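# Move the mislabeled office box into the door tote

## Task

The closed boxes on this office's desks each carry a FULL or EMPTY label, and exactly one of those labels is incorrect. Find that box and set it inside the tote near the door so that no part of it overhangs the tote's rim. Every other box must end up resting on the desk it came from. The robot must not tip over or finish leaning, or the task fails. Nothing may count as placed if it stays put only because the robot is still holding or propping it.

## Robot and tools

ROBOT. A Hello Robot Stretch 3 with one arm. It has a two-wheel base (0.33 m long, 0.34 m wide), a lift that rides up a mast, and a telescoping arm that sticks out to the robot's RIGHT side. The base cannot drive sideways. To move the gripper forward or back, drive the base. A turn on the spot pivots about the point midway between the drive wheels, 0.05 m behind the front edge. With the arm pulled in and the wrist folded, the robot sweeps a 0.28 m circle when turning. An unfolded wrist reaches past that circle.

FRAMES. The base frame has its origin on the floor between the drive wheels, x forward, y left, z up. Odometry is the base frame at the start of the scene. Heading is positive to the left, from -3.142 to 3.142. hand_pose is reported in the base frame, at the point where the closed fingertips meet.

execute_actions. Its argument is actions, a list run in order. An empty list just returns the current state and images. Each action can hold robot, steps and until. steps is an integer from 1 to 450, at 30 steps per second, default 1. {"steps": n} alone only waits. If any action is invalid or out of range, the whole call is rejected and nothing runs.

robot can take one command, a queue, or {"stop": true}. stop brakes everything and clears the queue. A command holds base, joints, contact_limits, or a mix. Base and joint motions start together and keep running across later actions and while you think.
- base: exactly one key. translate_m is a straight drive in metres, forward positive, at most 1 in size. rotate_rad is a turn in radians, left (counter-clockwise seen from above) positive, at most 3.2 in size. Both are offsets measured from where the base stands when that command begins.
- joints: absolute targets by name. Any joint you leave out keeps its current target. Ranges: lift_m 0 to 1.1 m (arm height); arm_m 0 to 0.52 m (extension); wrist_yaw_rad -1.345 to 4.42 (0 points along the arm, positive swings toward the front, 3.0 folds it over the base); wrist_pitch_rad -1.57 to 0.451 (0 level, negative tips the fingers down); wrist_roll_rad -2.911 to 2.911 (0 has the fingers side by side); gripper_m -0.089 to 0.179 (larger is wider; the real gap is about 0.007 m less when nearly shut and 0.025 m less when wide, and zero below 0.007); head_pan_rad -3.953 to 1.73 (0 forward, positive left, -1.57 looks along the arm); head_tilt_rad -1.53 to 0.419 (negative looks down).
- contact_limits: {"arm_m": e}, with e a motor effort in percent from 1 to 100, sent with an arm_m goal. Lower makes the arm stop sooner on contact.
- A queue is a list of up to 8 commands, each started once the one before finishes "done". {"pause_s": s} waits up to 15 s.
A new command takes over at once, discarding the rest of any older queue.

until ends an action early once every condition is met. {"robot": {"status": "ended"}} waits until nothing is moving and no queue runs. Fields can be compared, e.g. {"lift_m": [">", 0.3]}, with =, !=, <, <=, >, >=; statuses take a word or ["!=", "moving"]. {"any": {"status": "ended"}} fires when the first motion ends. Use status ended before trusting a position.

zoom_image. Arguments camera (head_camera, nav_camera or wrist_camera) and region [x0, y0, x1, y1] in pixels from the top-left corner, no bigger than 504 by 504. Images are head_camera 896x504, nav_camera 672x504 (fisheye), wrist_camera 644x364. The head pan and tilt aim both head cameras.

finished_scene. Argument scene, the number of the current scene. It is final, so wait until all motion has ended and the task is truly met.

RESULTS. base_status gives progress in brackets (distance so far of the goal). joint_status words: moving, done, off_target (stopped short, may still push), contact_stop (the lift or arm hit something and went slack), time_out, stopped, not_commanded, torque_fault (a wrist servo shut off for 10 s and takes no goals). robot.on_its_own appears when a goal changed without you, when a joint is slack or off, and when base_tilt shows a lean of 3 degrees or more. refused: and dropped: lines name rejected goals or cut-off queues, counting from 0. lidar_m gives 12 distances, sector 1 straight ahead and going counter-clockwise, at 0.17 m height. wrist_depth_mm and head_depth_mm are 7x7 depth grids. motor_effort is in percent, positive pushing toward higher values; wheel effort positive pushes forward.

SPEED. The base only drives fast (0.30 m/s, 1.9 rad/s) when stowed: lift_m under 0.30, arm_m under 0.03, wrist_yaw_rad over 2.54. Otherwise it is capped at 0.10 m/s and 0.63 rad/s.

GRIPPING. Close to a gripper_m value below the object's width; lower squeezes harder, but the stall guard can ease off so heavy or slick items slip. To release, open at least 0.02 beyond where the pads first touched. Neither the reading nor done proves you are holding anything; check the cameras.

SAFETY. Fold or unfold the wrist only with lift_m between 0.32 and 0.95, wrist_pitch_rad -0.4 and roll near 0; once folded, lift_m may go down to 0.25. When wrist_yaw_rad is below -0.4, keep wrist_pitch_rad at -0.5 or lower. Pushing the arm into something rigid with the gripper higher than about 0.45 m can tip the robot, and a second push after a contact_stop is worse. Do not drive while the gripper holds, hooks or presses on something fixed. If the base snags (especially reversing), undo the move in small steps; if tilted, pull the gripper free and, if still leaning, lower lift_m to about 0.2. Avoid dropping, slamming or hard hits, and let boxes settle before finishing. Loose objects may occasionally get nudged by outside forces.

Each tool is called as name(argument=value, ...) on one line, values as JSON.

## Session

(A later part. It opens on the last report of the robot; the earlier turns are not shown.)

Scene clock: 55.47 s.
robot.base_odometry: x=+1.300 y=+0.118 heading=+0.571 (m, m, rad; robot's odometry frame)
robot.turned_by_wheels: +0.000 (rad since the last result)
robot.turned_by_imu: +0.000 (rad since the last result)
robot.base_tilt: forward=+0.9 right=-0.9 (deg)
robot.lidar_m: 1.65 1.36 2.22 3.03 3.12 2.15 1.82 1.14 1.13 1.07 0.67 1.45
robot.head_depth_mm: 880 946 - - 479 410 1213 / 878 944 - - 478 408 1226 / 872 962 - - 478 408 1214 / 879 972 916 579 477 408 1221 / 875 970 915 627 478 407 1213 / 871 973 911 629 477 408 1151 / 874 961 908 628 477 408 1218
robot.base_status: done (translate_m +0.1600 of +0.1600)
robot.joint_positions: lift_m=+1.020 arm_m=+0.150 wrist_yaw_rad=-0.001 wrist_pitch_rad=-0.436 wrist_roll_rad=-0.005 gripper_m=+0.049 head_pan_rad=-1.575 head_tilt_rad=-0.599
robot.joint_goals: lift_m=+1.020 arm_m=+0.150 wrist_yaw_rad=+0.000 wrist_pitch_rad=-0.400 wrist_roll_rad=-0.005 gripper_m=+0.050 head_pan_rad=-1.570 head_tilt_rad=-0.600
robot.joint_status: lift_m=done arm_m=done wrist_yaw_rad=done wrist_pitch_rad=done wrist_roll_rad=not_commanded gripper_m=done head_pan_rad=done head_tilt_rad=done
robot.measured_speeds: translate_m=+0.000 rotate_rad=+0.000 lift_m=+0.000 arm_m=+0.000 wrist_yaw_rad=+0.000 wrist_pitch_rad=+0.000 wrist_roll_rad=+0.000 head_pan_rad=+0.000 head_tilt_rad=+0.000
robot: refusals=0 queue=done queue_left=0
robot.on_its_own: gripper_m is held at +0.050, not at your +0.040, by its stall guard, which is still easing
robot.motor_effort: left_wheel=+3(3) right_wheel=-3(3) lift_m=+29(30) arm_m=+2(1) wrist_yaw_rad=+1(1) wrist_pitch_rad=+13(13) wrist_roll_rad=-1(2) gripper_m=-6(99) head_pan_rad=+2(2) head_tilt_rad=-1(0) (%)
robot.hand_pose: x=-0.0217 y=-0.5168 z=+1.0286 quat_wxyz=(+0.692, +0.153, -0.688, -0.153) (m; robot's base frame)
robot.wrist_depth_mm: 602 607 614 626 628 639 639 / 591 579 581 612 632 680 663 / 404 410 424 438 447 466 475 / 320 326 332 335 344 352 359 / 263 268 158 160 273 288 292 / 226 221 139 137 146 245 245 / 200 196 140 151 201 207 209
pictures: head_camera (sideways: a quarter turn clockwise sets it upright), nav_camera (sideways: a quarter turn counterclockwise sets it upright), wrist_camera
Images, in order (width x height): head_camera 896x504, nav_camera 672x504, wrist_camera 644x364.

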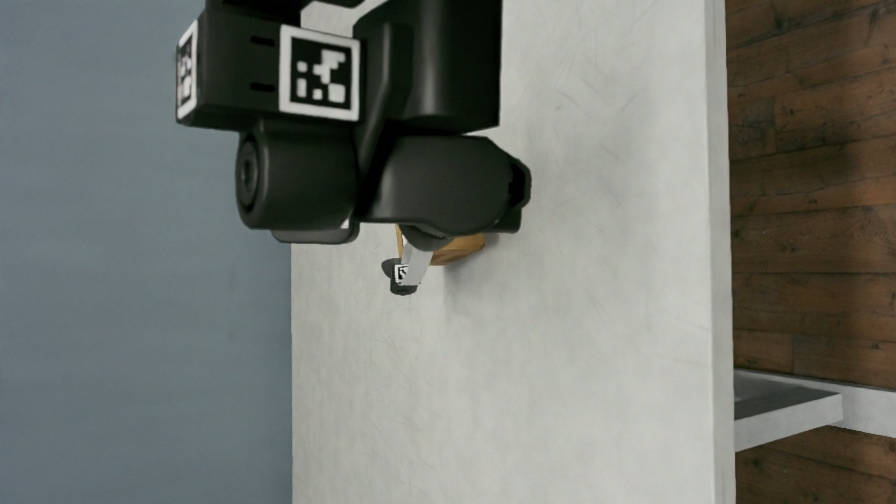

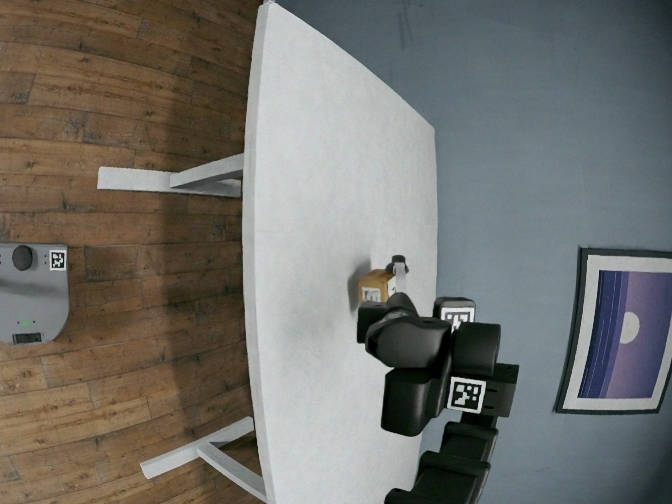

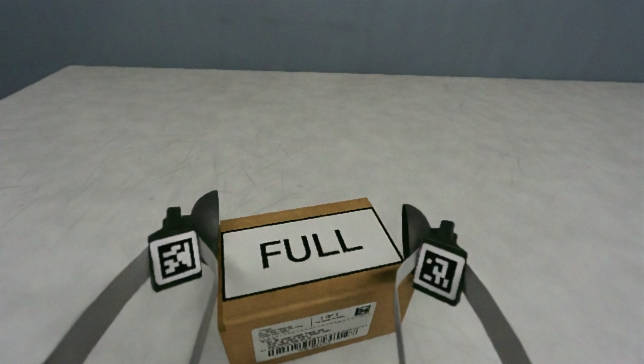

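execute_actions(actions=[{"robot":[{"joints":{"lift_m":0.982}},{"joints":{"gripper_m":0.17}},{"joints":{"lift_m":1.06,"arm_m":0.0}},{"base":{"translate_m":-0.7}}],"steps":450,"until":{"robot":{"status":"ended"}}},{"steps":200,"until":{"robot":{"status":"ended"}}}])

Scene clock: 69.33 s.
robot.base_odometry: x=+0.711 y=-0.261 heading=+0.571 (m, m, rad; robot's odometry frame)
robot.turned_by_wheels: +0.000 (rad since the last result)
robot.turned_by_imu: -0.002 (rad since the last result)
robot.base_tilt: forward=+0.8 right=-0.8 (deg)
robot.lidar_m: 2.34 1.99 2.63 3.04 2.11 1.15 1.27 1.44 0.71 0.78 1.14 1.16
robot.head_depth_mm: 916 997 - - - - 1189 / 909 992 - - - - 1133 / 912 995 - - - - 1154 / 906 1007 981 619 447 1378 1223 / 907 1006 917 659 477 1385 1213 / 907 1009 914 627 478 1370 1213 / 903 1008 913 626 477 1370 1212
robot.base_status: done (translate_m -0.7000 of -0.7000)
robot.joint_positions: lift_m=+1.060 arm_m=+0.000 wrist_yaw_rad=-0.001 wrist_pitch_rad=-0.421 wrist_roll_rad=-0.005 gripper_m=+0.170 head_pan_rad=-1.575 head_tilt_rad=-0.599
robot.joint_goals: lift_m=+1.060 arm_m=+0.000 wrist_yaw_rad=+0.000 wrist_pitch_rad=-0.400 wrist_roll_rad=-0.005 gripper_m=+0.170 head_pan_rad=-1.570 head_tilt_rad=-0.600
robot.joint_status: lift_m=done arm_m=done wrist_yaw_rad=done wrist_pitch_rad=done wrist_roll_rad=not_commanded gripper_m=done head_pan_rad=done head_tilt_rad=done
robot.measured_speeds: translate_m=+0.000 rotate_rad=+0.000 lift_m=+0.000 arm_m=+0.000 wrist_yaw_rad=+0.000 wrist_pitch_rad=+0.000 wrist_roll_rad=+0.000 head_pan_rad=+0.000 head_tilt_rad=+0.000
robot: refusals=0 queue=done queue_left=0
robot.motor_effort: left_wheel=+3(4) right_wheel=-3(6) lift_m=+28(31) arm_m=-5(6) wrist_yaw_rad=+1(2) wrist_pitch_rad=+8(13) wrist_roll_rad=-1(1) gripper_m=+0(82) head_pan_rad=+2(2) head_tilt_rad=-1(0) (%)
robot.hand_pose: x=-0.0217 y=-0.3693 z=+1.0718 quat_wxyz=(+0.693, +0.148, -0.689, -0.148) (m; robot's base frame)
robot.wrist_depth_mm: 763 755 778 791 804 796 804 / 703 711 790 776 821 858 885 / 505 513 530 546 563 940 984 / 390 403 410 383 426 437 - / 332 329 339 341 342 367 361 / - 276 283 285 292 - 303 / 237 240 244 247 249 252 258
pictures: head_camera (sideways: a quarter turn clockwise sets it upright), nav_camera (sideways: a quarter turn counterclockwise sets it upright), wrist_camera
Images, in order (width x height): head_camera 896x504, nav_camera 672x504, wrist_camera 644x364.

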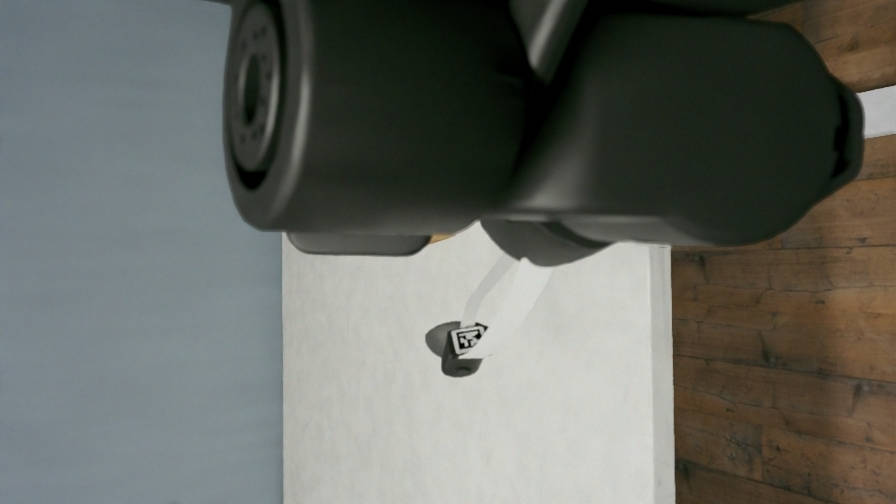

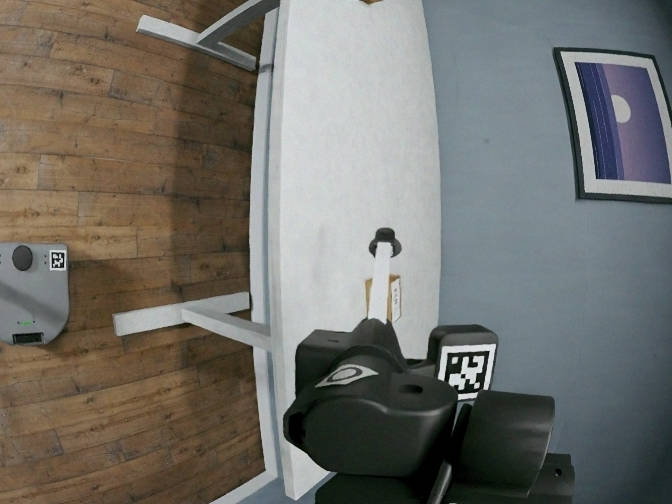

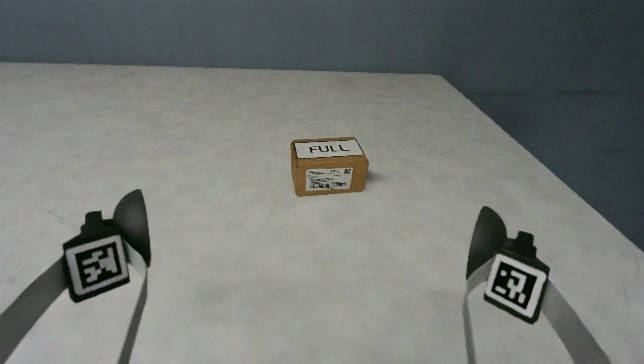

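execute_actions(actions=[{"robot":[{"joints":{"arm_m":0.12,"lift_m":0.97}},{"joints":{"arm_m":0.23}},{"joints":{"gripper_m":0.055}},{"joints":{"lift_m":1.01}},{"pause_s":0.7}],"steps":400,"until":{"robot":{"status":"ended"}}}])

Scene clock: 77.30 s.
robot.base_odometry: x=+0.711 y=-0.261 heading=+0.571 (m, m, rad; robot's odometry frame)
robot.turned_by_wheels: +0.000 (rad since the last result)
robot.turned_by_imu: -0.001 (rad since the last result)
robot.base_tilt: forward=+0.8 right=-0.8 (deg)
robot.lidar_m: 2.34 2.00 2.63 3.05 2.12 1.15 1.27 1.45 0.71 0.78 1.14 1.15
robot.head_depth_mm: 909 983 861 628 478 1414 1220 / 908 976 - 604 478 1088 1178 / 913 990 - 589 478 1383 1219 / 907 1002 916 601 478 1375 1218 / 903 1003 918 629 477 1378 1216 / 909 1003 913 625 477 1375 1210 / 903 1003 914 627 478 1367 1214
robot.base_status: done (translate_m -0.7000 of -0.7000)
robot.joint_positions: lift_m=+1.010 arm_m=+0.230 wrist_yaw_rad=-0.001 wrist_pitch_rad=-0.436 wrist_roll_rad=-0.006 gripper_m=+0.059 head_pan_rad=-1.575 head_tilt_rad=-0.599
robot.joint_goals: lift_m=+1.010 arm_m=+0.230 wrist_yaw_rad=+0.000 wrist_pitch_rad=-0.400 wrist_roll_rad=-0.006 gripper_m=+0.058 head_pan_rad=-1.570 head_tilt_rad=-0.600
robot.joint_status: lift_m=done arm_m=done wrist_yaw_rad=done wrist_pitch_rad=done wrist_roll_rad=not_commanded gripper_m=done head_pan_rad=done head_tilt_rad=done
robot.measured_speeds: translate_m=+0.000 rotate_rad=+0.000 lift_m=+0.000 arm_m=+0.000 wrist_yaw_rad=+0.000 wrist_pitch_rad=+0.000 wrist_roll_rad=+0.000 head_pan_rad=+0.000 head_tilt_rad=+0.000
robot: refusals=0 queue=done queue_left=0
robot.motor_effort: left_wheel=+3(3) right_wheel=-3(3) lift_m=+29(30) arm_m=+1(4) wrist_yaw_rad=+1(1) wrist_pitch_rad=+14(14) wrist_roll_rad=-1(1) gripper_m=-20(92) head_pan_rad=+2(2) head_tilt_rad=+0(1) (%)
robot.hand_pose: x=-0.0218 y=-0.5967 z=+1.0184 quat_wxyz=(+0.692, +0.153, -0.688, -0.153) (m; robot's base frame)
robot.wrist_depth_mm: 565 574 576 587 593 590 599 / 529 541 545 583 618 627 652 / 383 389 403 414 424 434 738 / 302 306 312 316 327 335 344 / 249 256 143 144 149 273 276 / 212 209 133 136 153 231 230 / 189 187 181 184 194 197 200
pictures: head_camera (sideways: a quarter turn clockwise sets it upright), nav_camera (sideways: a quarter turn counterclockwise sets it upright), wrist_camera
Images, in order (width x height): head_camera 896x504, nav_camera 672x504, wrist_camera 644x364.

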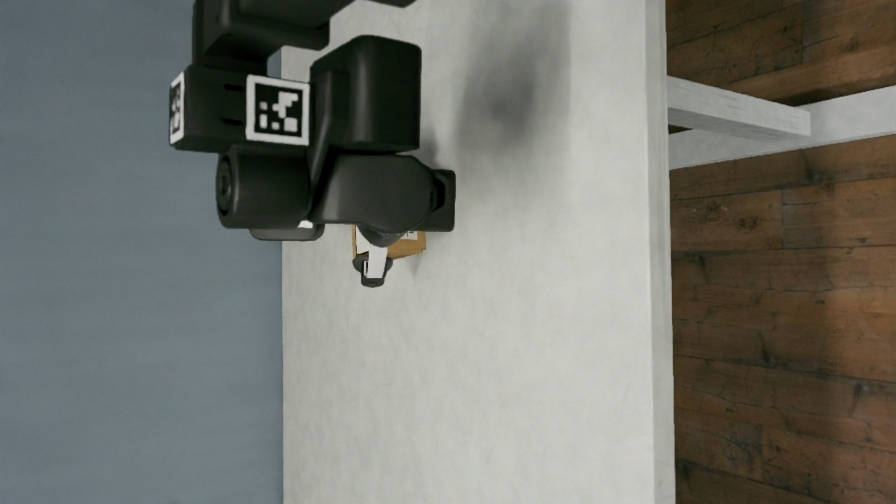

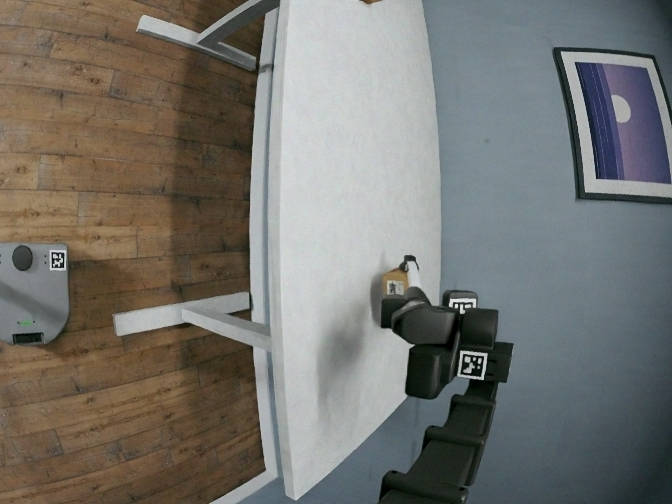

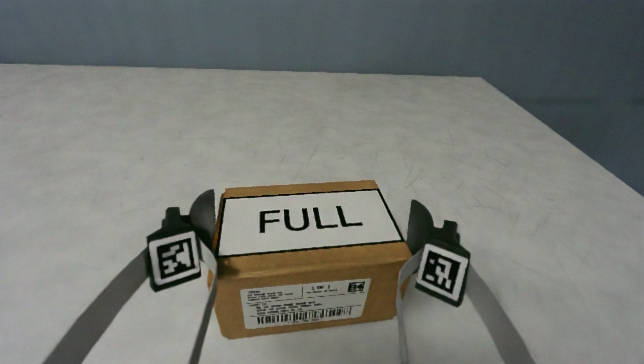

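execute_actions(actions=[{"robot":[{"joints":{"lift_m":0.972}},{"joints":{"gripper_m":0.17}},{"joints":{"lift_m":1.08,"arm_m":0.0}},{"base":{"translate_m":0.7}},{"base":{"translate_m":0.63}},{"base":{"rotate_rad":1.571}},{"base":{"translate_m":0.7}}],"steps":450,"until":{"robot":{"status":"ended"}}},{"steps":450,"until":{"robot":{"status":"ended"}}},{"steps":300,"until":{"robot":{"status":"ended"}}}])

Scene clock: 110.40 s.
robot.base_odometry: x=+1.451 y=+1.047 heading=+2.142 (m, m, rad; robot's odometry frame)
robot.turned_by_wheels: +1.571 (rad since the last result)
robot.turned_by_imu: +1.584 (rad since the last result)
robot.base_tilt: forward=+0.8 right=-0.8 (deg)
robot.lidar_m: 2.60 2.47 2.91 2.45 2.06 1.35 1.33 1.46 1.04 0.53 1.01 1.32
robot.head_depth_mm: 792 - - - - - 335 / 791 - - - - - 325 / 791 - - - - - 328 / 798 885 918 688 479 375 330 / 801 885 912 659 478 385 330 / 801 887 914 626 477 385 330 / 799 885 912 625 477 385 330
robot.base_status: done (translate_m +0.7000 of +0.7000)
robot.joint_positions: lift_m=+1.080 arm_m=+0.000 wrist_yaw_rad=-0.001 wrist_pitch_rad=-0.421 wrist_roll_rad=-0.006 gripper_m=+0.170 head_pan_rad=-1.575 head_tilt_rad=-0.599
robot.joint_goals: lift_m=+1.080 arm_m=+0.000 wrist_yaw_rad=+0.000 wrist_pitch_rad=-0.400 wrist_roll_rad=-0.006 gripper_m=+0.170 head_pan_rad=-1.570 head_tilt_rad=-0.600
robot.joint_status: lift_m=done arm_m=done wrist_yaw_rad=done wrist_pitch_rad=done wrist_roll_rad=not_commanded gripper_m=done head_pan_rad=done head_tilt_rad=done
robot.measured_speeds: translate_m=+0.000 rotate_rad=+0.000 lift_m=+0.000 arm_m=+0.000 wrist_yaw_rad=+0.000 wrist_pitch_rad=+0.000 wrist_roll_rad=+0.000 head_pan_rad=+0.000 head_tilt_rad=+0.000
robot: refusals=0 queue=done queue_left=0
robot.motor_effort: left_wheel=-3(7) right_wheel=+2(5) lift_m=+28(30) arm_m=-4(5) wrist_yaw_rad=+1(2) wrist_pitch_rad=+7(13) wrist_roll_rad=-1(1) gripper_m=+1(83) head_pan_rad=+2(3) head_tilt_rad=-1(0) (%)
robot.hand_pose: x=-0.0218 y=-0.3693 z=+1.0918 quat_wxyz=(+0.694, +0.148, -0.689, -0.148) (m; robot's base frame)
robot.wrist_depth_mm: 653 652 674 680 664 693 680 / 706 708 733 740 748 754 754 / 542 564 562 589 828 841 821 / 427 434 446 455 946 957 938 / 352 354 362 370 - - - / - 296 305 312 - - - / 257 264 264 268 284 - -
pictures: head_camera (sideways: a quarter turn clockwise sets it upright), nav_camera (sideways: a quarter turn counterclockwise sets it upright), wrist_camera
Images, in order (width x height): head_camera 896x504, nav_camera 672x504, wrist_camera 644x364.

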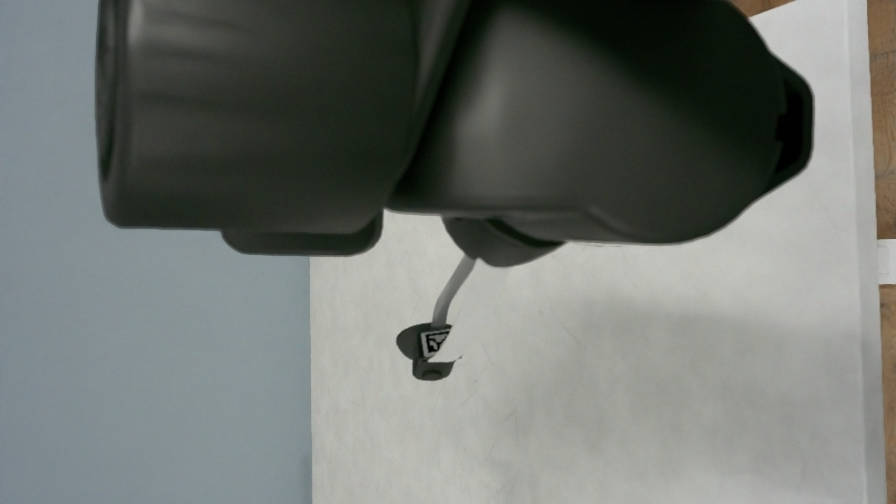

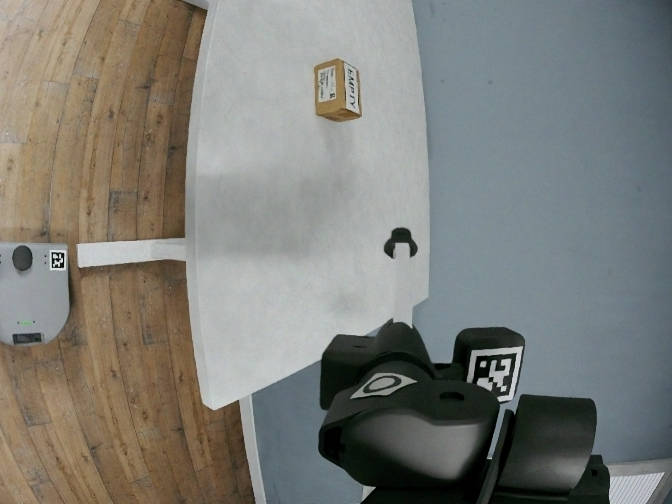

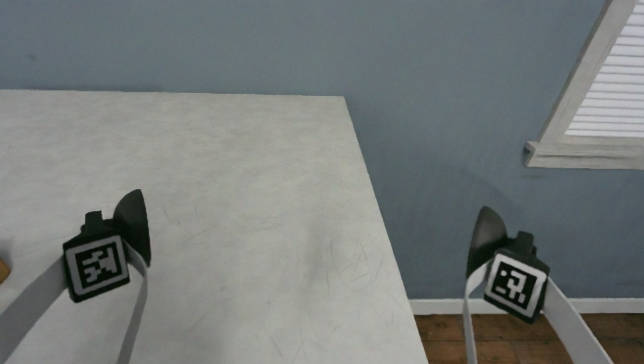

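execute_actions(actions=[{"robot":[{"base":{"rotate_rad":0.06}},{"base":{"translate_m":0.38}}],"steps":450,"until":{"robot":{"status":"ended"}}}])

Scene clock: 117.10 s.
robot.base_odometry: x=+1.227 y=+1.354 heading=+2.202 (m, m, rad; robot's odometry frame)
robot.turned_by_wheels: +0.060 (rad since the last result)
robot.turned_by_imu: +0.060 (rad since the last result)
robot.base_tilt: forward=+0.8 right=-0.8 (deg)
robot.lidar_m: 2.11 2.46 2.86 2.46 2.35 2.19 1.70 1.38 0.64 0.99 1.03 0.98
robot.head_depth_mm: 783 - - - - - 323 / 787 - - - - - 316 / 791 - - - - - 320 / 804 893 914 690 478 376 323 / 809 898 915 658 477 385 322 / 815 909 911 628 478 386 323 / 822 911 912 625 476 385 330
robot.base_status: done (translate_m +0.3800 of +0.3800)
robot.joint_positions: lift_m=+1.080 arm_m=+0.000 wrist_yaw_rad=-0.001 wrist_pitch_rad=-0.421 wrist_roll_rad=-0.006 gripper_m=+0.170 head_pan_rad=-1.575 head_tilt_rad=-0.599
robot.joint_goals: lift_m=+1.080 arm_m=+0.000 wrist_yaw_rad=+0.000 wrist_pitch_rad=-0.400 wrist_roll_rad=-0.006 gripper_m=+0.170 head_pan_rad=-1.570 head_tilt_rad=-0.600
robot.joint_status: lift_m=done arm_m=done wrist_yaw_rad=done wrist_pitch_rad=done wrist_roll_rad=not_commanded gripper_m=done head_pan_rad=done head_tilt_rad=done
robot.measured_speeds: translate_m=+0.000 rotate_rad=+0.000 lift_m=+0.000 arm_m=+0.000 wrist_yaw_rad=+0.000 wrist_pitch_rad=+0.000 wrist_roll_rad=+0.000 head_pan_rad=+0.000 head_tilt_rad=+0.000
robot: refusals=0 queue=done queue_left=0
robot.motor_effort: left_wheel=-3(8) right_wheel=+2(5) lift_m=+27(28) arm_m=-4(5) wrist_yaw_rad=+1(1) wrist_pitch_rad=+8(8) wrist_roll_rad=-1(1) gripper_m=-1(1) head_pan_rad=+3(3) head_tilt_rad=+0(0) (%)
robot.hand_pose: x=-0.0218 y=-0.3693 z=+1.0918 quat_wxyz=(+0.694, +0.148, -0.689, -0.148) (m; robot's base frame)
robot.wrist_depth_mm: 685 687 688 668 668 675 659 / 742 728 718 725 731 733 726 / 542 556 572 592 609 639 781 / 423 439 437 455 466 471 487 / 350 356 357 369 375 400 389 / - 297 304 300 255 - 321 / 256 262 265 261 266 272 279
pictures: head_camera (sideways: a quarter turn clockwise sets it upright), nav_camera (sideways: a quarter turn counterclockwise sets it upright), wrist_camera
Images, in order (width x height): head_camera 896x504, nav_camera 672x504, wrist_camera 644x364.

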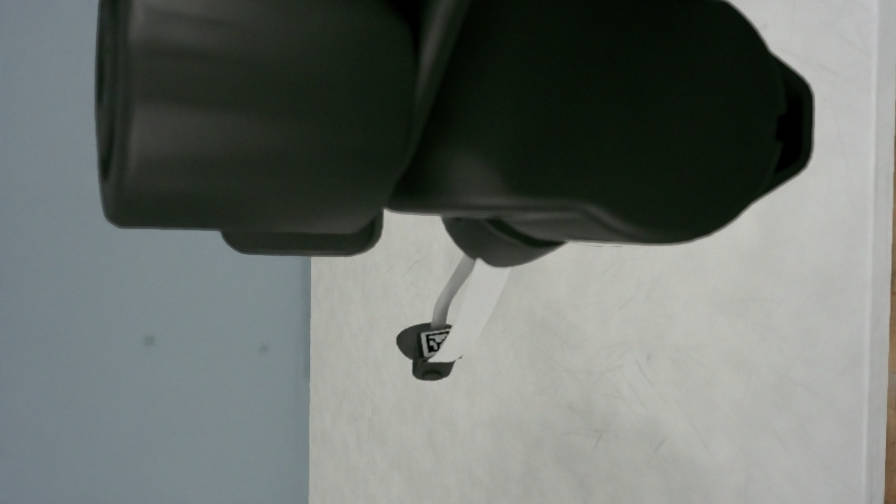

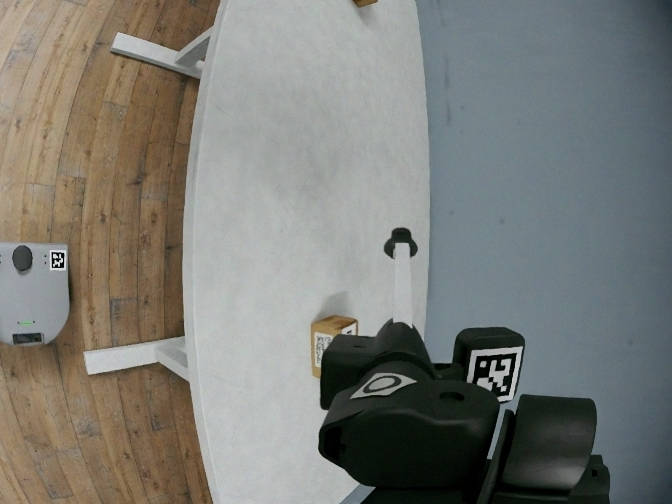

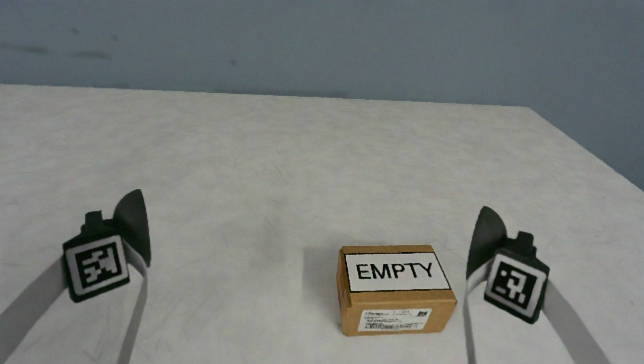

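execute_actions(actions=[{"robot":[{"base":{"translate_m":-0.065}},{"joints":{"lift_m":0.97}},{"joints":{"arm_m":0.06}},{"joints":{"gripper_m":0.055}},{"joints":{"lift_m":1.01}},{"pause_s":0.7}],"steps":400,"until":{"robot":{"status":"ended"}}}])

Scene clock: 125.83 s.
robot.base_odometry: x=+1.265 y=+1.301 heading=+2.202 (m, m, rad; robot's odometry frame)
robot.turned_by_wheels: +0.000 (rad since the last result)
robot.turned_by_imu: -0.001 (rad since the last result)
robot.base_tilt: forward=+0.9 right=-0.8 (deg)
robot.lidar_m: 2.17 2.23 2.86 2.46 2.27 1.65 1.63 1.38 0.61 0.99 1.03 1.04
robot.head_depth_mm: 792 875 - - - 361 323 / 793 882 941 - - 365 323 / 804 884 943 - - 365 323 / 805 892 917 629 463 381 323 / 809 892 916 630 479 385 322 / 811 901 922 624 478 385 330 / 817 905 915 624 476 385 330
robot.base_status: done (translate_m -0.0650 of -0.0650)
robot.joint_positions: lift_m=+1.010 arm_m=+0.060 wrist_yaw_rad=-0.002 wrist_pitch_rad=-0.453 wrist_roll_rad=-0.006 gripper_m=+0.059 head_pan_rad=-1.575 head_tilt_rad=-0.599
robot.joint_goals: lift_m=+1.010 arm_m=+0.060 wrist_yaw_rad=+0.000 wrist_pitch_rad=-0.400 wrist_roll_rad=-0.006 gripper_m=+0.058 head_pan_rad=-1.570 head_tilt_rad=-0.600
robot.joint_status: lift_m=done arm_m=done wrist_yaw_rad=done wrist_pitch_rad=done wrist_roll_rad=not_commanded gripper_m=done head_pan_rad=done head_tilt_rad=done
robot.measured_speeds: translate_m=+0.000 rotate_rad=+0.000 lift_m=+0.000 arm_m=+0.000 wrist_yaw_rad=+0.000 wrist_pitch_rad=+0.000 wrist_roll_rad=+0.000 head_pan_rad=+0.000 head_tilt_rad=+0.000
robot: refusals=0 queue=done queue_left=0
robot.motor_effort: left_wheel=-3(8) right_wheel=+2(3) lift_m=+30(32) arm_m=+3(0) wrist_yaw_rad=+2(3) wrist_pitch_rad=+20(20) wrist_roll_rad=-1(1) gripper_m=-20(92) head_pan_rad=+3(2) head_tilt_rad=+0(0) (%)
robot.hand_pose: x=-0.0221 y=-0.4245 z=+1.0147 quat_wxyz=(+0.691, +0.159, -0.687, -0.159) (m; robot's base frame)
robot.wrist_depth_mm: 634 636 637 624 618 614 602 / 498 510 534 548 577 597 668 / 371 376 382 397 413 424 440 / 293 300 307 310 318 324 333 / 242 249 144 145 154 266 272 / 209 205 138 137 147 225 228 / - 184 181 180 187 196 197
pictures: head_camera (sideways: a quarter turn clockwise sets it upright), nav_camera (sideways: a quarter turn counterclockwise sets it upright), wrist_camera
Images, in order (width x height): head_camera 896x504, nav_camera 672x504, wrist_camera 644x364.

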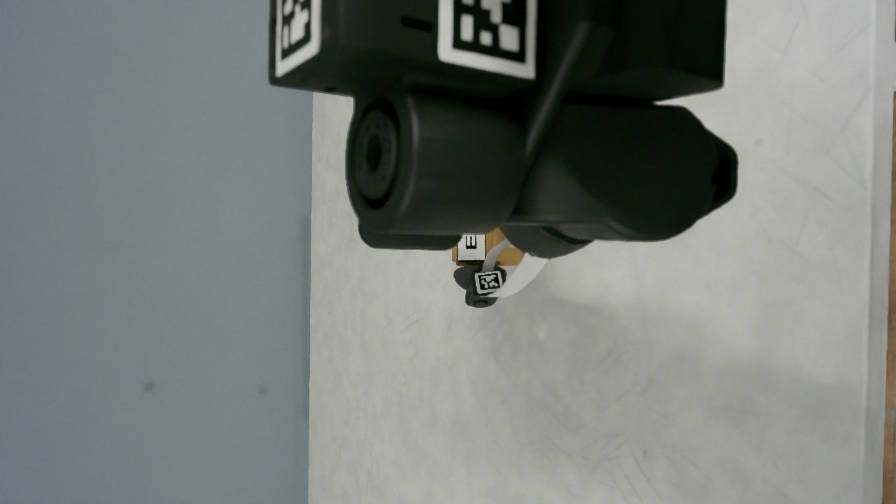

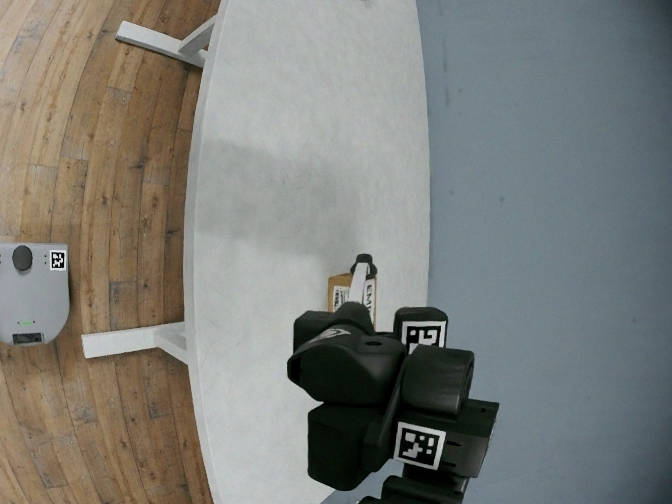

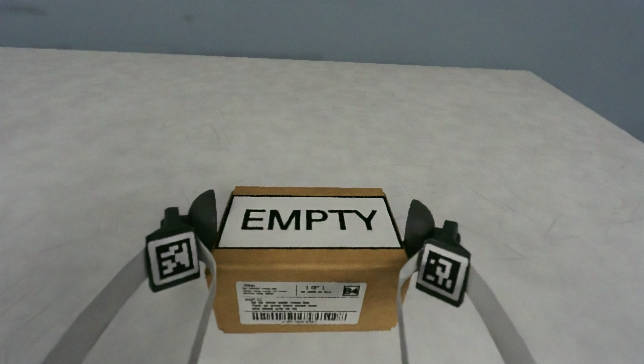

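execute_actions(actions=[{"robot":[{"joints":{"lift_m":1.06,"arm_m":0.0}},{"base":{"rotate_rad":1.28}},{"base":{"translate_m":0.92}},{"base":{"translate_m":0.92},"joints":{"lift_m":0.5,"head_tilt_rad":-0.9}},{"base":{"rotate_rad":1.79}}],"steps":450,"until":{"robot":{"status":"ended"}}},{"steps":450,"until":{"robot":{"status":"ended"}}},{"steps":300,"until":{"robot":{"status":"ended"}}}])

Scene clock: 155.80 s.
robot.base_odometry: x=-0.469 y=+0.688 heading=-1.012 (m, m, rad; robot's odometry frame)
robot.turned_by_wheels: +3.070 (rad since the last result)
robot.turned_by_imu: +3.094 (rad since the last result)
robot.base_tilt: forward=+0.8 right=-0.8 (deg)
robot.lidar_m: 2.12 2.50 2.44 2.31 2.82 2.00 1.76 1.47 1.04 1.00 0.73 1.23
robot.head_depth_mm: 867 1001 1185 1478 1424 1248 1105 / 864 1009 1205 1505 1426 1248 - / 862 1008 1212 1507 1443 1221 - / 861 1006 1205 1499 1429 1200 1102 / 855 1003 1198 1481 1436 1244 1104 / 858 1000 1134 1169 1367 1241 1105 / 796 780 882 1396 1366 1248 1109
robot.base_status: done (rotate_rad +1.7898 of +1.7900)
robot.joint_positions: lift_m=+0.500 arm_m=+0.000 wrist_yaw_rad=-0.001 wrist_pitch_rad=-0.454 wrist_roll_rad=-0.006 gripper_m=+0.059 head_pan_rad=-1.575 head_tilt_rad=-0.889
robot.joint_goals: lift_m=+0.500 arm_m=+0.000 wrist_yaw_rad=+0.000 wrist_pitch_rad=-0.400 wrist_roll_rad=-0.006 gripper_m=+0.058 head_pan_rad=-1.570 head_tilt_rad=-0.900
robot.joint_status: lift_m=done arm_m=done wrist_yaw_rad=done wrist_pitch_rad=done wrist_roll_rad=not_commanded gripper_m=done head_pan_rad=done head_tilt_rad=done
robot.measured_speeds: translate_m=+0.000 rotate_rad=+0.000 lift_m=+0.000 arm_m=+0.000 wrist_yaw_rad=+0.000 wrist_pitch_rad=+0.000 wrist_roll_rad=+0.000 head_pan_rad=+0.000 head_tilt_rad=+0.000
robot: refusals=0 queue=done queue_left=0
robot.motor_effort: left_wheel=-3(8) right_wheel=+2(5) lift_m=+26(32) arm_m=-4(6) wrist_yaw_rad=+1(2) wrist_pitch_rad=+19(19) wrist_roll_rad=-1(0) gripper_m=-20(19) head_pan_rad=+2(2) head_tilt_rad=-4(18) (%)
robot.hand_pose: x=-0.0218 y=-0.3650 z=+0.5046 quat_wxyz=(+0.691, +0.159, -0.687, -0.159) (m; robot's base frame)
robot.wrist_depth_mm: 586 556 689 680 705 677 706 / 672 554 755 754 737 750 777 / 757 608 857 868 846 841 858 / 824 655 933 909 951 980 963 / 679 700 143 147 154 888 880 / 685 670 138 137 147 750 757 / 608 612 582 591 631 654 675
pictures: head_camera (sideways: a quarter turn clockwise sets it upright), nav_camera (sideways: a quarter turn counterclockwise sets it upright), wrist_camera
Images, in order (width x height): head_camera 896x504, nav_camera 672x504, wrist_camera 644x364.

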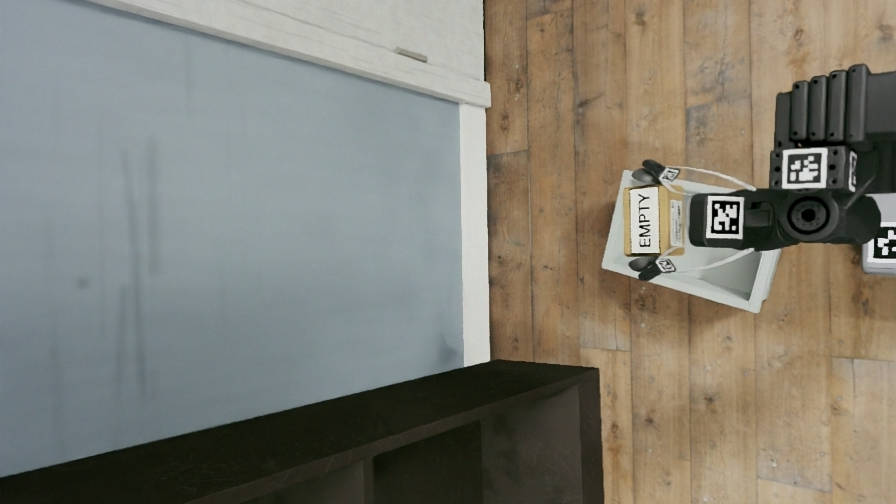

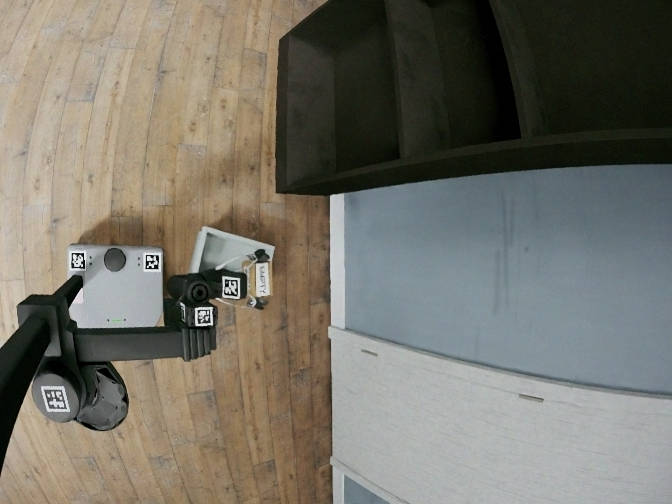

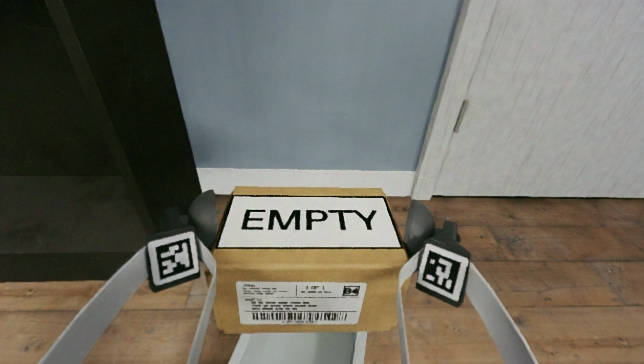

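execute_actions(actions=[{"robot":{"base":{"translate_m":0.04},"joints":{"wrist_pitch_rad":-1.2,"arm_m":0.13,"lift_m":0.4,"head_tilt_rad":-1.2}},"steps":300,"until":{"robot":{"status":"ended"}}}])

Scene clock: 158.57 s.
robot.base_odometry: x=-0.448 y=+0.654 heading=-1.012 (m, m, rad; robot's odometry frame)
robot.turned_by_wheels: +0.000 (rad since the last result)
robot.turned_by_imu: +0.000 (rad since the last result)
robot.base_tilt: forward=+0.8 right=-0.8 (deg)
robot.lidar_m: 2.07 2.48 2.43 2.32 2.33 2.04 1.81 1.47 1.05 1.00 0.72 1.19
robot.head_depth_mm: 1014 1232 1488 1376 1258 1170 - / 1017 1263 1496 1393 1266 - - / 1010 1260 1503 1382 1254 - - / 1005 1255 1503 1381 1260 1192 1071 / 1005 1250 1482 1389 1273 1175 1100 / 948 1059 1357 1365 1279 1175 1098 / 739 1168 1394 1373 1276 1188 1092
robot.base_status: done (translate_m +0.0400 of +0.0400)
robot.joint_positions: lift_m=+0.400 arm_m=+0.130 wrist_yaw_rad=-0.001 wrist_pitch_rad=-1.212 wrist_roll_rad=-0.006 gripper_m=+0.059 head_pan_rad=-1.575 head_tilt_rad=-1.185
robot.joint_goals: lift_m=+0.400 arm_m=+0.130 wrist_yaw_rad=+0.000 wrist_pitch_rad=-1.200 wrist_roll_rad=-0.006 gripper_m=+0.058 head_pan_rad=-1.570 head_tilt_rad=-1.200
robot.joint_status: lift_m=done arm_m=done wrist_yaw_rad=done wrist_pitch_rad=done wrist_roll_rad=not_commanded gripper_m=done head_pan_rad=done head_tilt_rad=done
robot.measured_speeds: translate_m=+0.000 rotate_rad=+0.000 lift_m=+0.000 arm_m=+0.000 wrist_yaw_rad=+0.000 wrist_pitch_rad=+0.000 wrist_roll_rad=+0.000 head_pan_rad=+0.000 head_tilt_rad=+0.000
robot: refusals=0 queue=done queue_left=0
robot.motor_effort: left_wheel=-3(5) right_wheel=+1(4) lift_m=+26(27) arm_m=+2(3) wrist_yaw_rad=+1(1) wrist_pitch_rad=+4(19) wrist_roll_rad=-1(1) gripper_m=-20(19) head_pan_rad=+2(3) head_tilt_rad=-5(17) (%)
robot.hand_pose: x=-0.0217 y=-0.3421 z=+0.2903 quat_wxyz=(+0.583, +0.404, -0.579, -0.402) (m; robot's base frame)
robot.wrist_depth_mm: 497 505 505 395 504 516 513 / 486 493 492 472 440 504 512 / 481 474 479 479 473 487 492 / 466 463 462 465 467 478 477 / 454 448 143 146 154 461 465 / 436 438 139 138 149 454 452 / 429 429 433 434 437 442 438
pictures: head_camera (sideways: a quarter turn clockwise sets it upright), nav_camera (sideways: a quarter turn counterclockwise sets it upright), wrist_camera
Images, in order (width x height): head_camera 896x504, nav_camera 672x504, wrist_camera 644x364.

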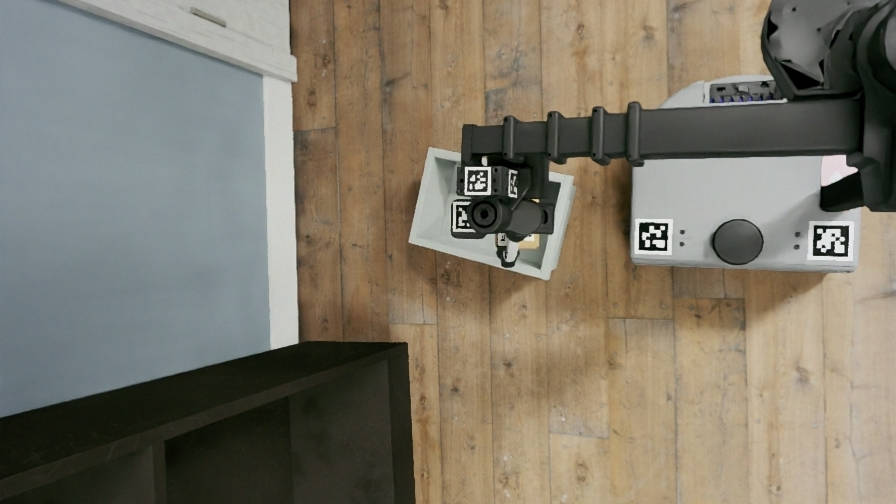

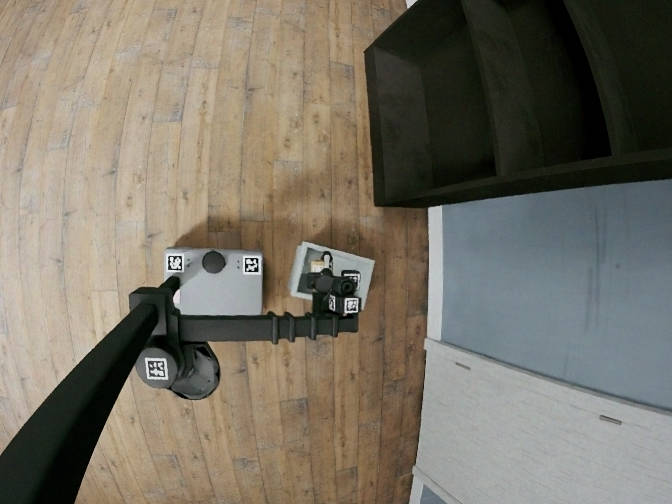

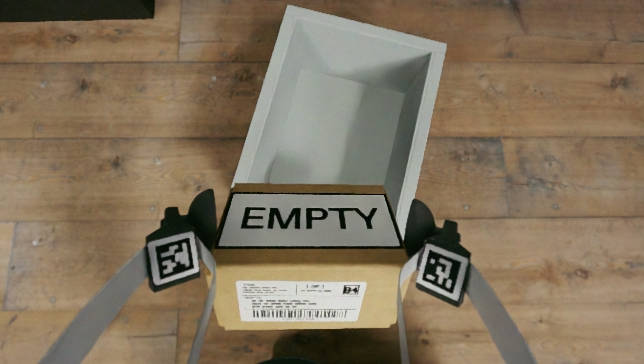

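execute_actions(actions=[{"robot":{"base":{"translate_m":-0.02},"joints":{"wrist_pitch_rad":-1.5,"wrist_roll_rad":1.3,"arm_m":0.26,"lift_m":0.36}},"steps":300,"until":{"robot":{"status":"ended"}}}])

Scene clock: 161.40 s.
robot.base_odometry: x=-0.459 y=+0.671 heading=-1.012 (m, m, rad; robot's odometry frame)
robot.turned_by_wheels: +0.000 (rad since the last result)
robot.turned_by_imu: +0.000 (rad since the last result)
robot.base_tilt: forward=+0.8 right=-0.8 (deg)
robot.lidar_m: 2.10 2.49 2.44 2.32 2.82 1.82 1.78 1.48 1.05 1.00 0.72 1.21
robot.head_depth_mm: 1010 1227 1486 1370 1262 1170 - / 1010 1265 1486 1374 1269 - - / 1014 1256 1499 1341 1264 - - / 1013 1251 1501 1321 1260 1195 1078 / 1003 1257 1486 1380 1275 1180 1096 / 975 1063 1346 1378 1274 1176 1098 / 750 1173 1391 1380 1285 1182 1094
robot.base_status: done (translate_m -0.0200 of -0.0200)
robot.joint_positions: lift_m=+0.360 arm_m=+0.260 wrist_yaw_rad=-0.001 wrist_pitch_rad=-1.492 wrist_roll_rad=+1.295 gripper_m=+0.059 head_pan_rad=-1.575 head_tilt_rad=-1.185
robot.joint_goals: lift_m=+0.360 arm_m=+0.260 wrist_yaw_rad=+0.000 wrist_pitch_rad=-1.500 wrist_roll_rad=+1.300 gripper_m=+0.058 head_pan_rad=-1.570 head_tilt_rad=-1.200
robot.joint_status: lift_m=done arm_m=done wrist_yaw_rad=done wrist_pitch_rad=done wrist_roll_rad=done gripper_m=done head_pan_rad=done head_tilt_rad=done
robot.measured_speeds: translate_m=+0.000 rotate_rad=+0.000 lift_m=+0.000 arm_m=+0.000 wrist_yaw_rad=+0.000 wrist_pitch_rad=+0.000 wrist_roll_rad=+0.000 head_pan_rad=+0.000 head_tilt_rad=+0.000
robot: refusals=0 queue=done queue_left=0
robot.motor_effort: left_wheel=-3(7) right_wheel=+2(3) lift_m=+26(26) arm_m=+2(3) wrist_yaw_rad=+1(1) wrist_pitch_rad=-2(4) wrist_roll_rad=+2(2) gripper_m=-20(20) head_pan_rad=+3(2) head_tilt_rad=-5(5) (%)
robot.hand_pose: x=-0.0216 y=-0.4004 z=+0.2413 quat_wxyz=(+0.101, +0.093, -0.727, -0.673) (m; robot's base frame)
robot.wrist_depth_mm: 402 392 288 372 362 359 349 / 410 404 386 378 376 365 359 / 429 341 397 398 378 378 - / 442 335 380 396 335 390 - / 459 443 143 145 151 400 - / 465 465 140 139 150 - - / 382 483 461 451 446 420 -
pictures: head_camera (sideways: a quarter turn clockwise sets it upright), nav_camera (sideways: a quarter turn counterclockwise sets it upright), wrist_camera
Images, in order (width x height): head_camera 896x504, nav_camera 672x504, wrist_camera 644x364.

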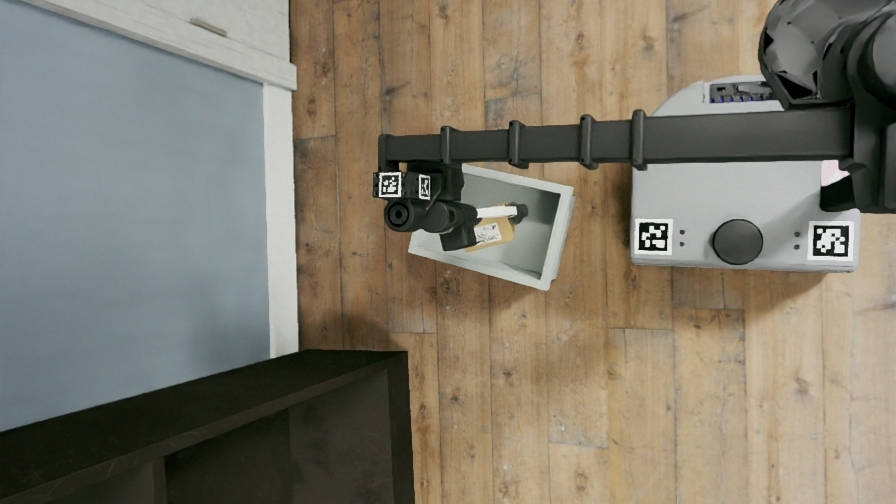

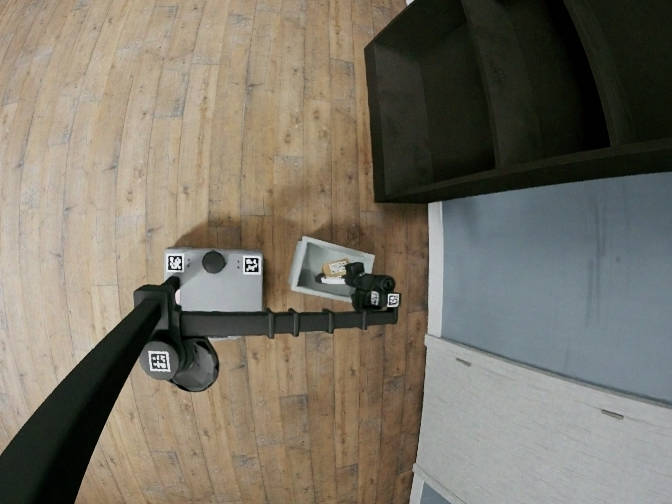

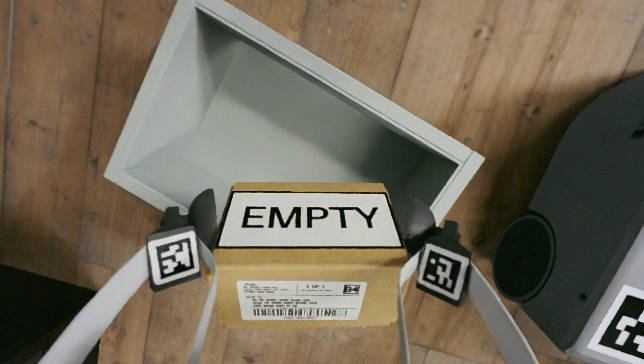

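Wrong direction; roll 1.85.

execute_actions(actions=[{"robot":{"joints":{"wrist_roll_rad":1.85,"arm_m":0.24,"lift_m":0.3}},"steps":300,"until":{"robot":{"status":"ended"}}}])

Scene clock: 163.43 s.
robot.base_odometry: x=-0.459 y=+0.671 heading=-1.012 (m, m, rad; robot's odometry frame)
robot.turned_by_wheels: +0.000 (rad since the last result)
robot.turned_by_imu: +0.000 (rad since the last result)
robot.base_tilt: forward=+0.9 right=-0.8 (deg)
robot.lidar_m: 2.09 2.49 2.44 2.32 2.82 1.82 1.79 1.47 1.05 0.34 0.72 1.22
robot.head_depth_mm: 1014 1236 1479 1385 1269 1168 - / 1011 1261 1490 1378 1272 - - / 1011 1256 1482 1436 1267 - - / 1009 1253 1488 1360 1261 1184 1071 / 1002 1255 1482 1385 1278 1172 1099 / 976 1057 1353 1381 1282 1183 1102 / 751 1160 1396 1378 1287 1182 1102
robot.base_status: done (translate_m -0.0200 of -0.0200)
robot.joint_positions: lift_m=+0.300 arm_m=+0.240 wrist_yaw_rad=-0.001 wrist_pitch_rad=-1.492 wrist_roll_rad=+1.845 gripper_m=+0.059 head_pan_rad=-1.575 head_tilt_rad=-1.185
robot.joint_goals: lift_m=+0.300 arm_m=+0.240 wrist_yaw_rad=+0.000 wrist_pitch_rad=-1.500 wrist_roll_rad=+1.850 gripper_m=+0.058 head_pan_rad=-1.570 head_tilt_rad=-1.200
robot.joint_status: lift_m=done arm_m=done wrist_yaw_rad=done wrist_pitch_rad=done wrist_roll_rad=done gripper_m=done head_pan_rad=done head_tilt_rad=done
robot.measured_speeds: translate_m=+0.000 rotate_rad=+0.000 lift_m=+0.000 arm_m=+0.000 wrist_yaw_rad=+0.000 wrist_pitch_rad=+0.000 wrist_roll_rad=+0.000 head_pan_rad=+0.000 head_tilt_rad=+0.000
robot: refusals=0 queue=done queue_left=0
robot.motor_effort: left_wheel=-3(3) right_wheel=+2(2) lift_m=+26(26) arm_m=-5(8) wrist_yaw_rad=+1(1) wrist_pitch_rad=-3(2) wrist_roll_rad=+2(2) gripper_m=-19(19) head_pan_rad=+2(3) head_tilt_rad=-5(5) (%)
robot.hand_pose: x=-0.0215 y=-0.3810 z=+0.1813 quat_wxyz=(-0.100, -0.093, -0.727, -0.673) (m; robot's base frame)
robot.wrist_depth_mm: 335 329 320 310 302 295 - / 345 224 259 315 204 308 - / 252 317 344 332 314 323 - / 316 317 355 339 252 333 - / 390 300 143 144 151 346 336 / 415 269 140 138 149 357 344 / 438 425 410 399 384 374 366
pictures: head_camera (sideways: a quarter turn clockwise sets it upright), nav_camera (sideways: a quarter turn counterclockwise sets it upright), wrist_camera
Images, in order (width x height): head_camera 896x504, nav_camera 672x504, wrist_camera 644x364.

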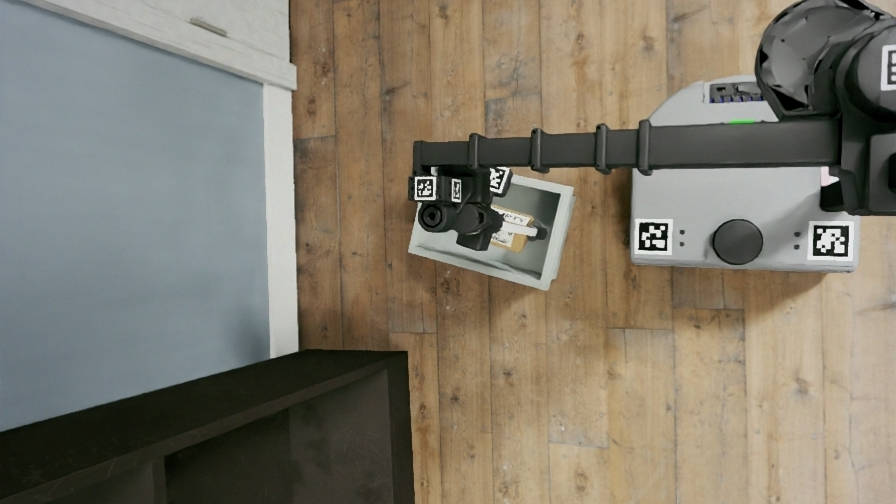

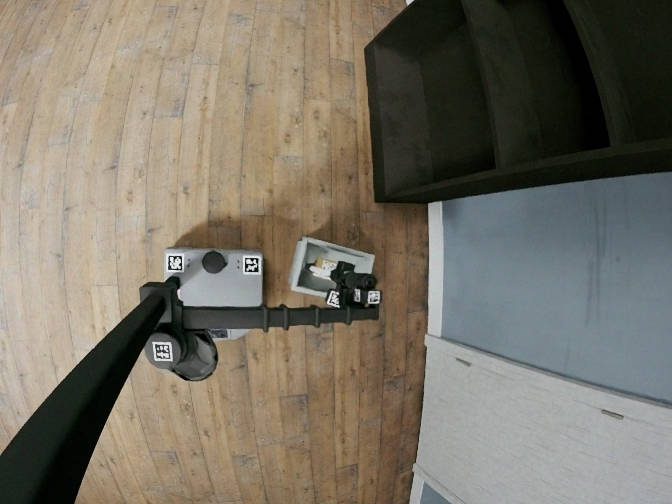

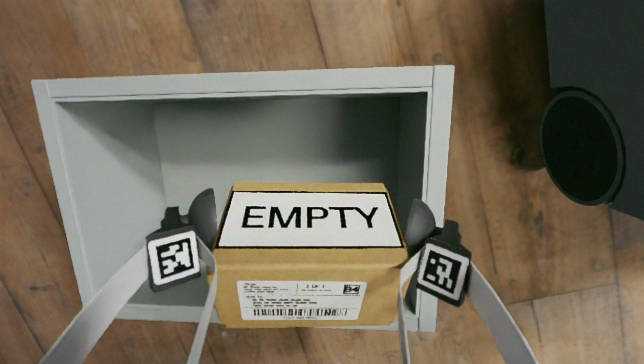

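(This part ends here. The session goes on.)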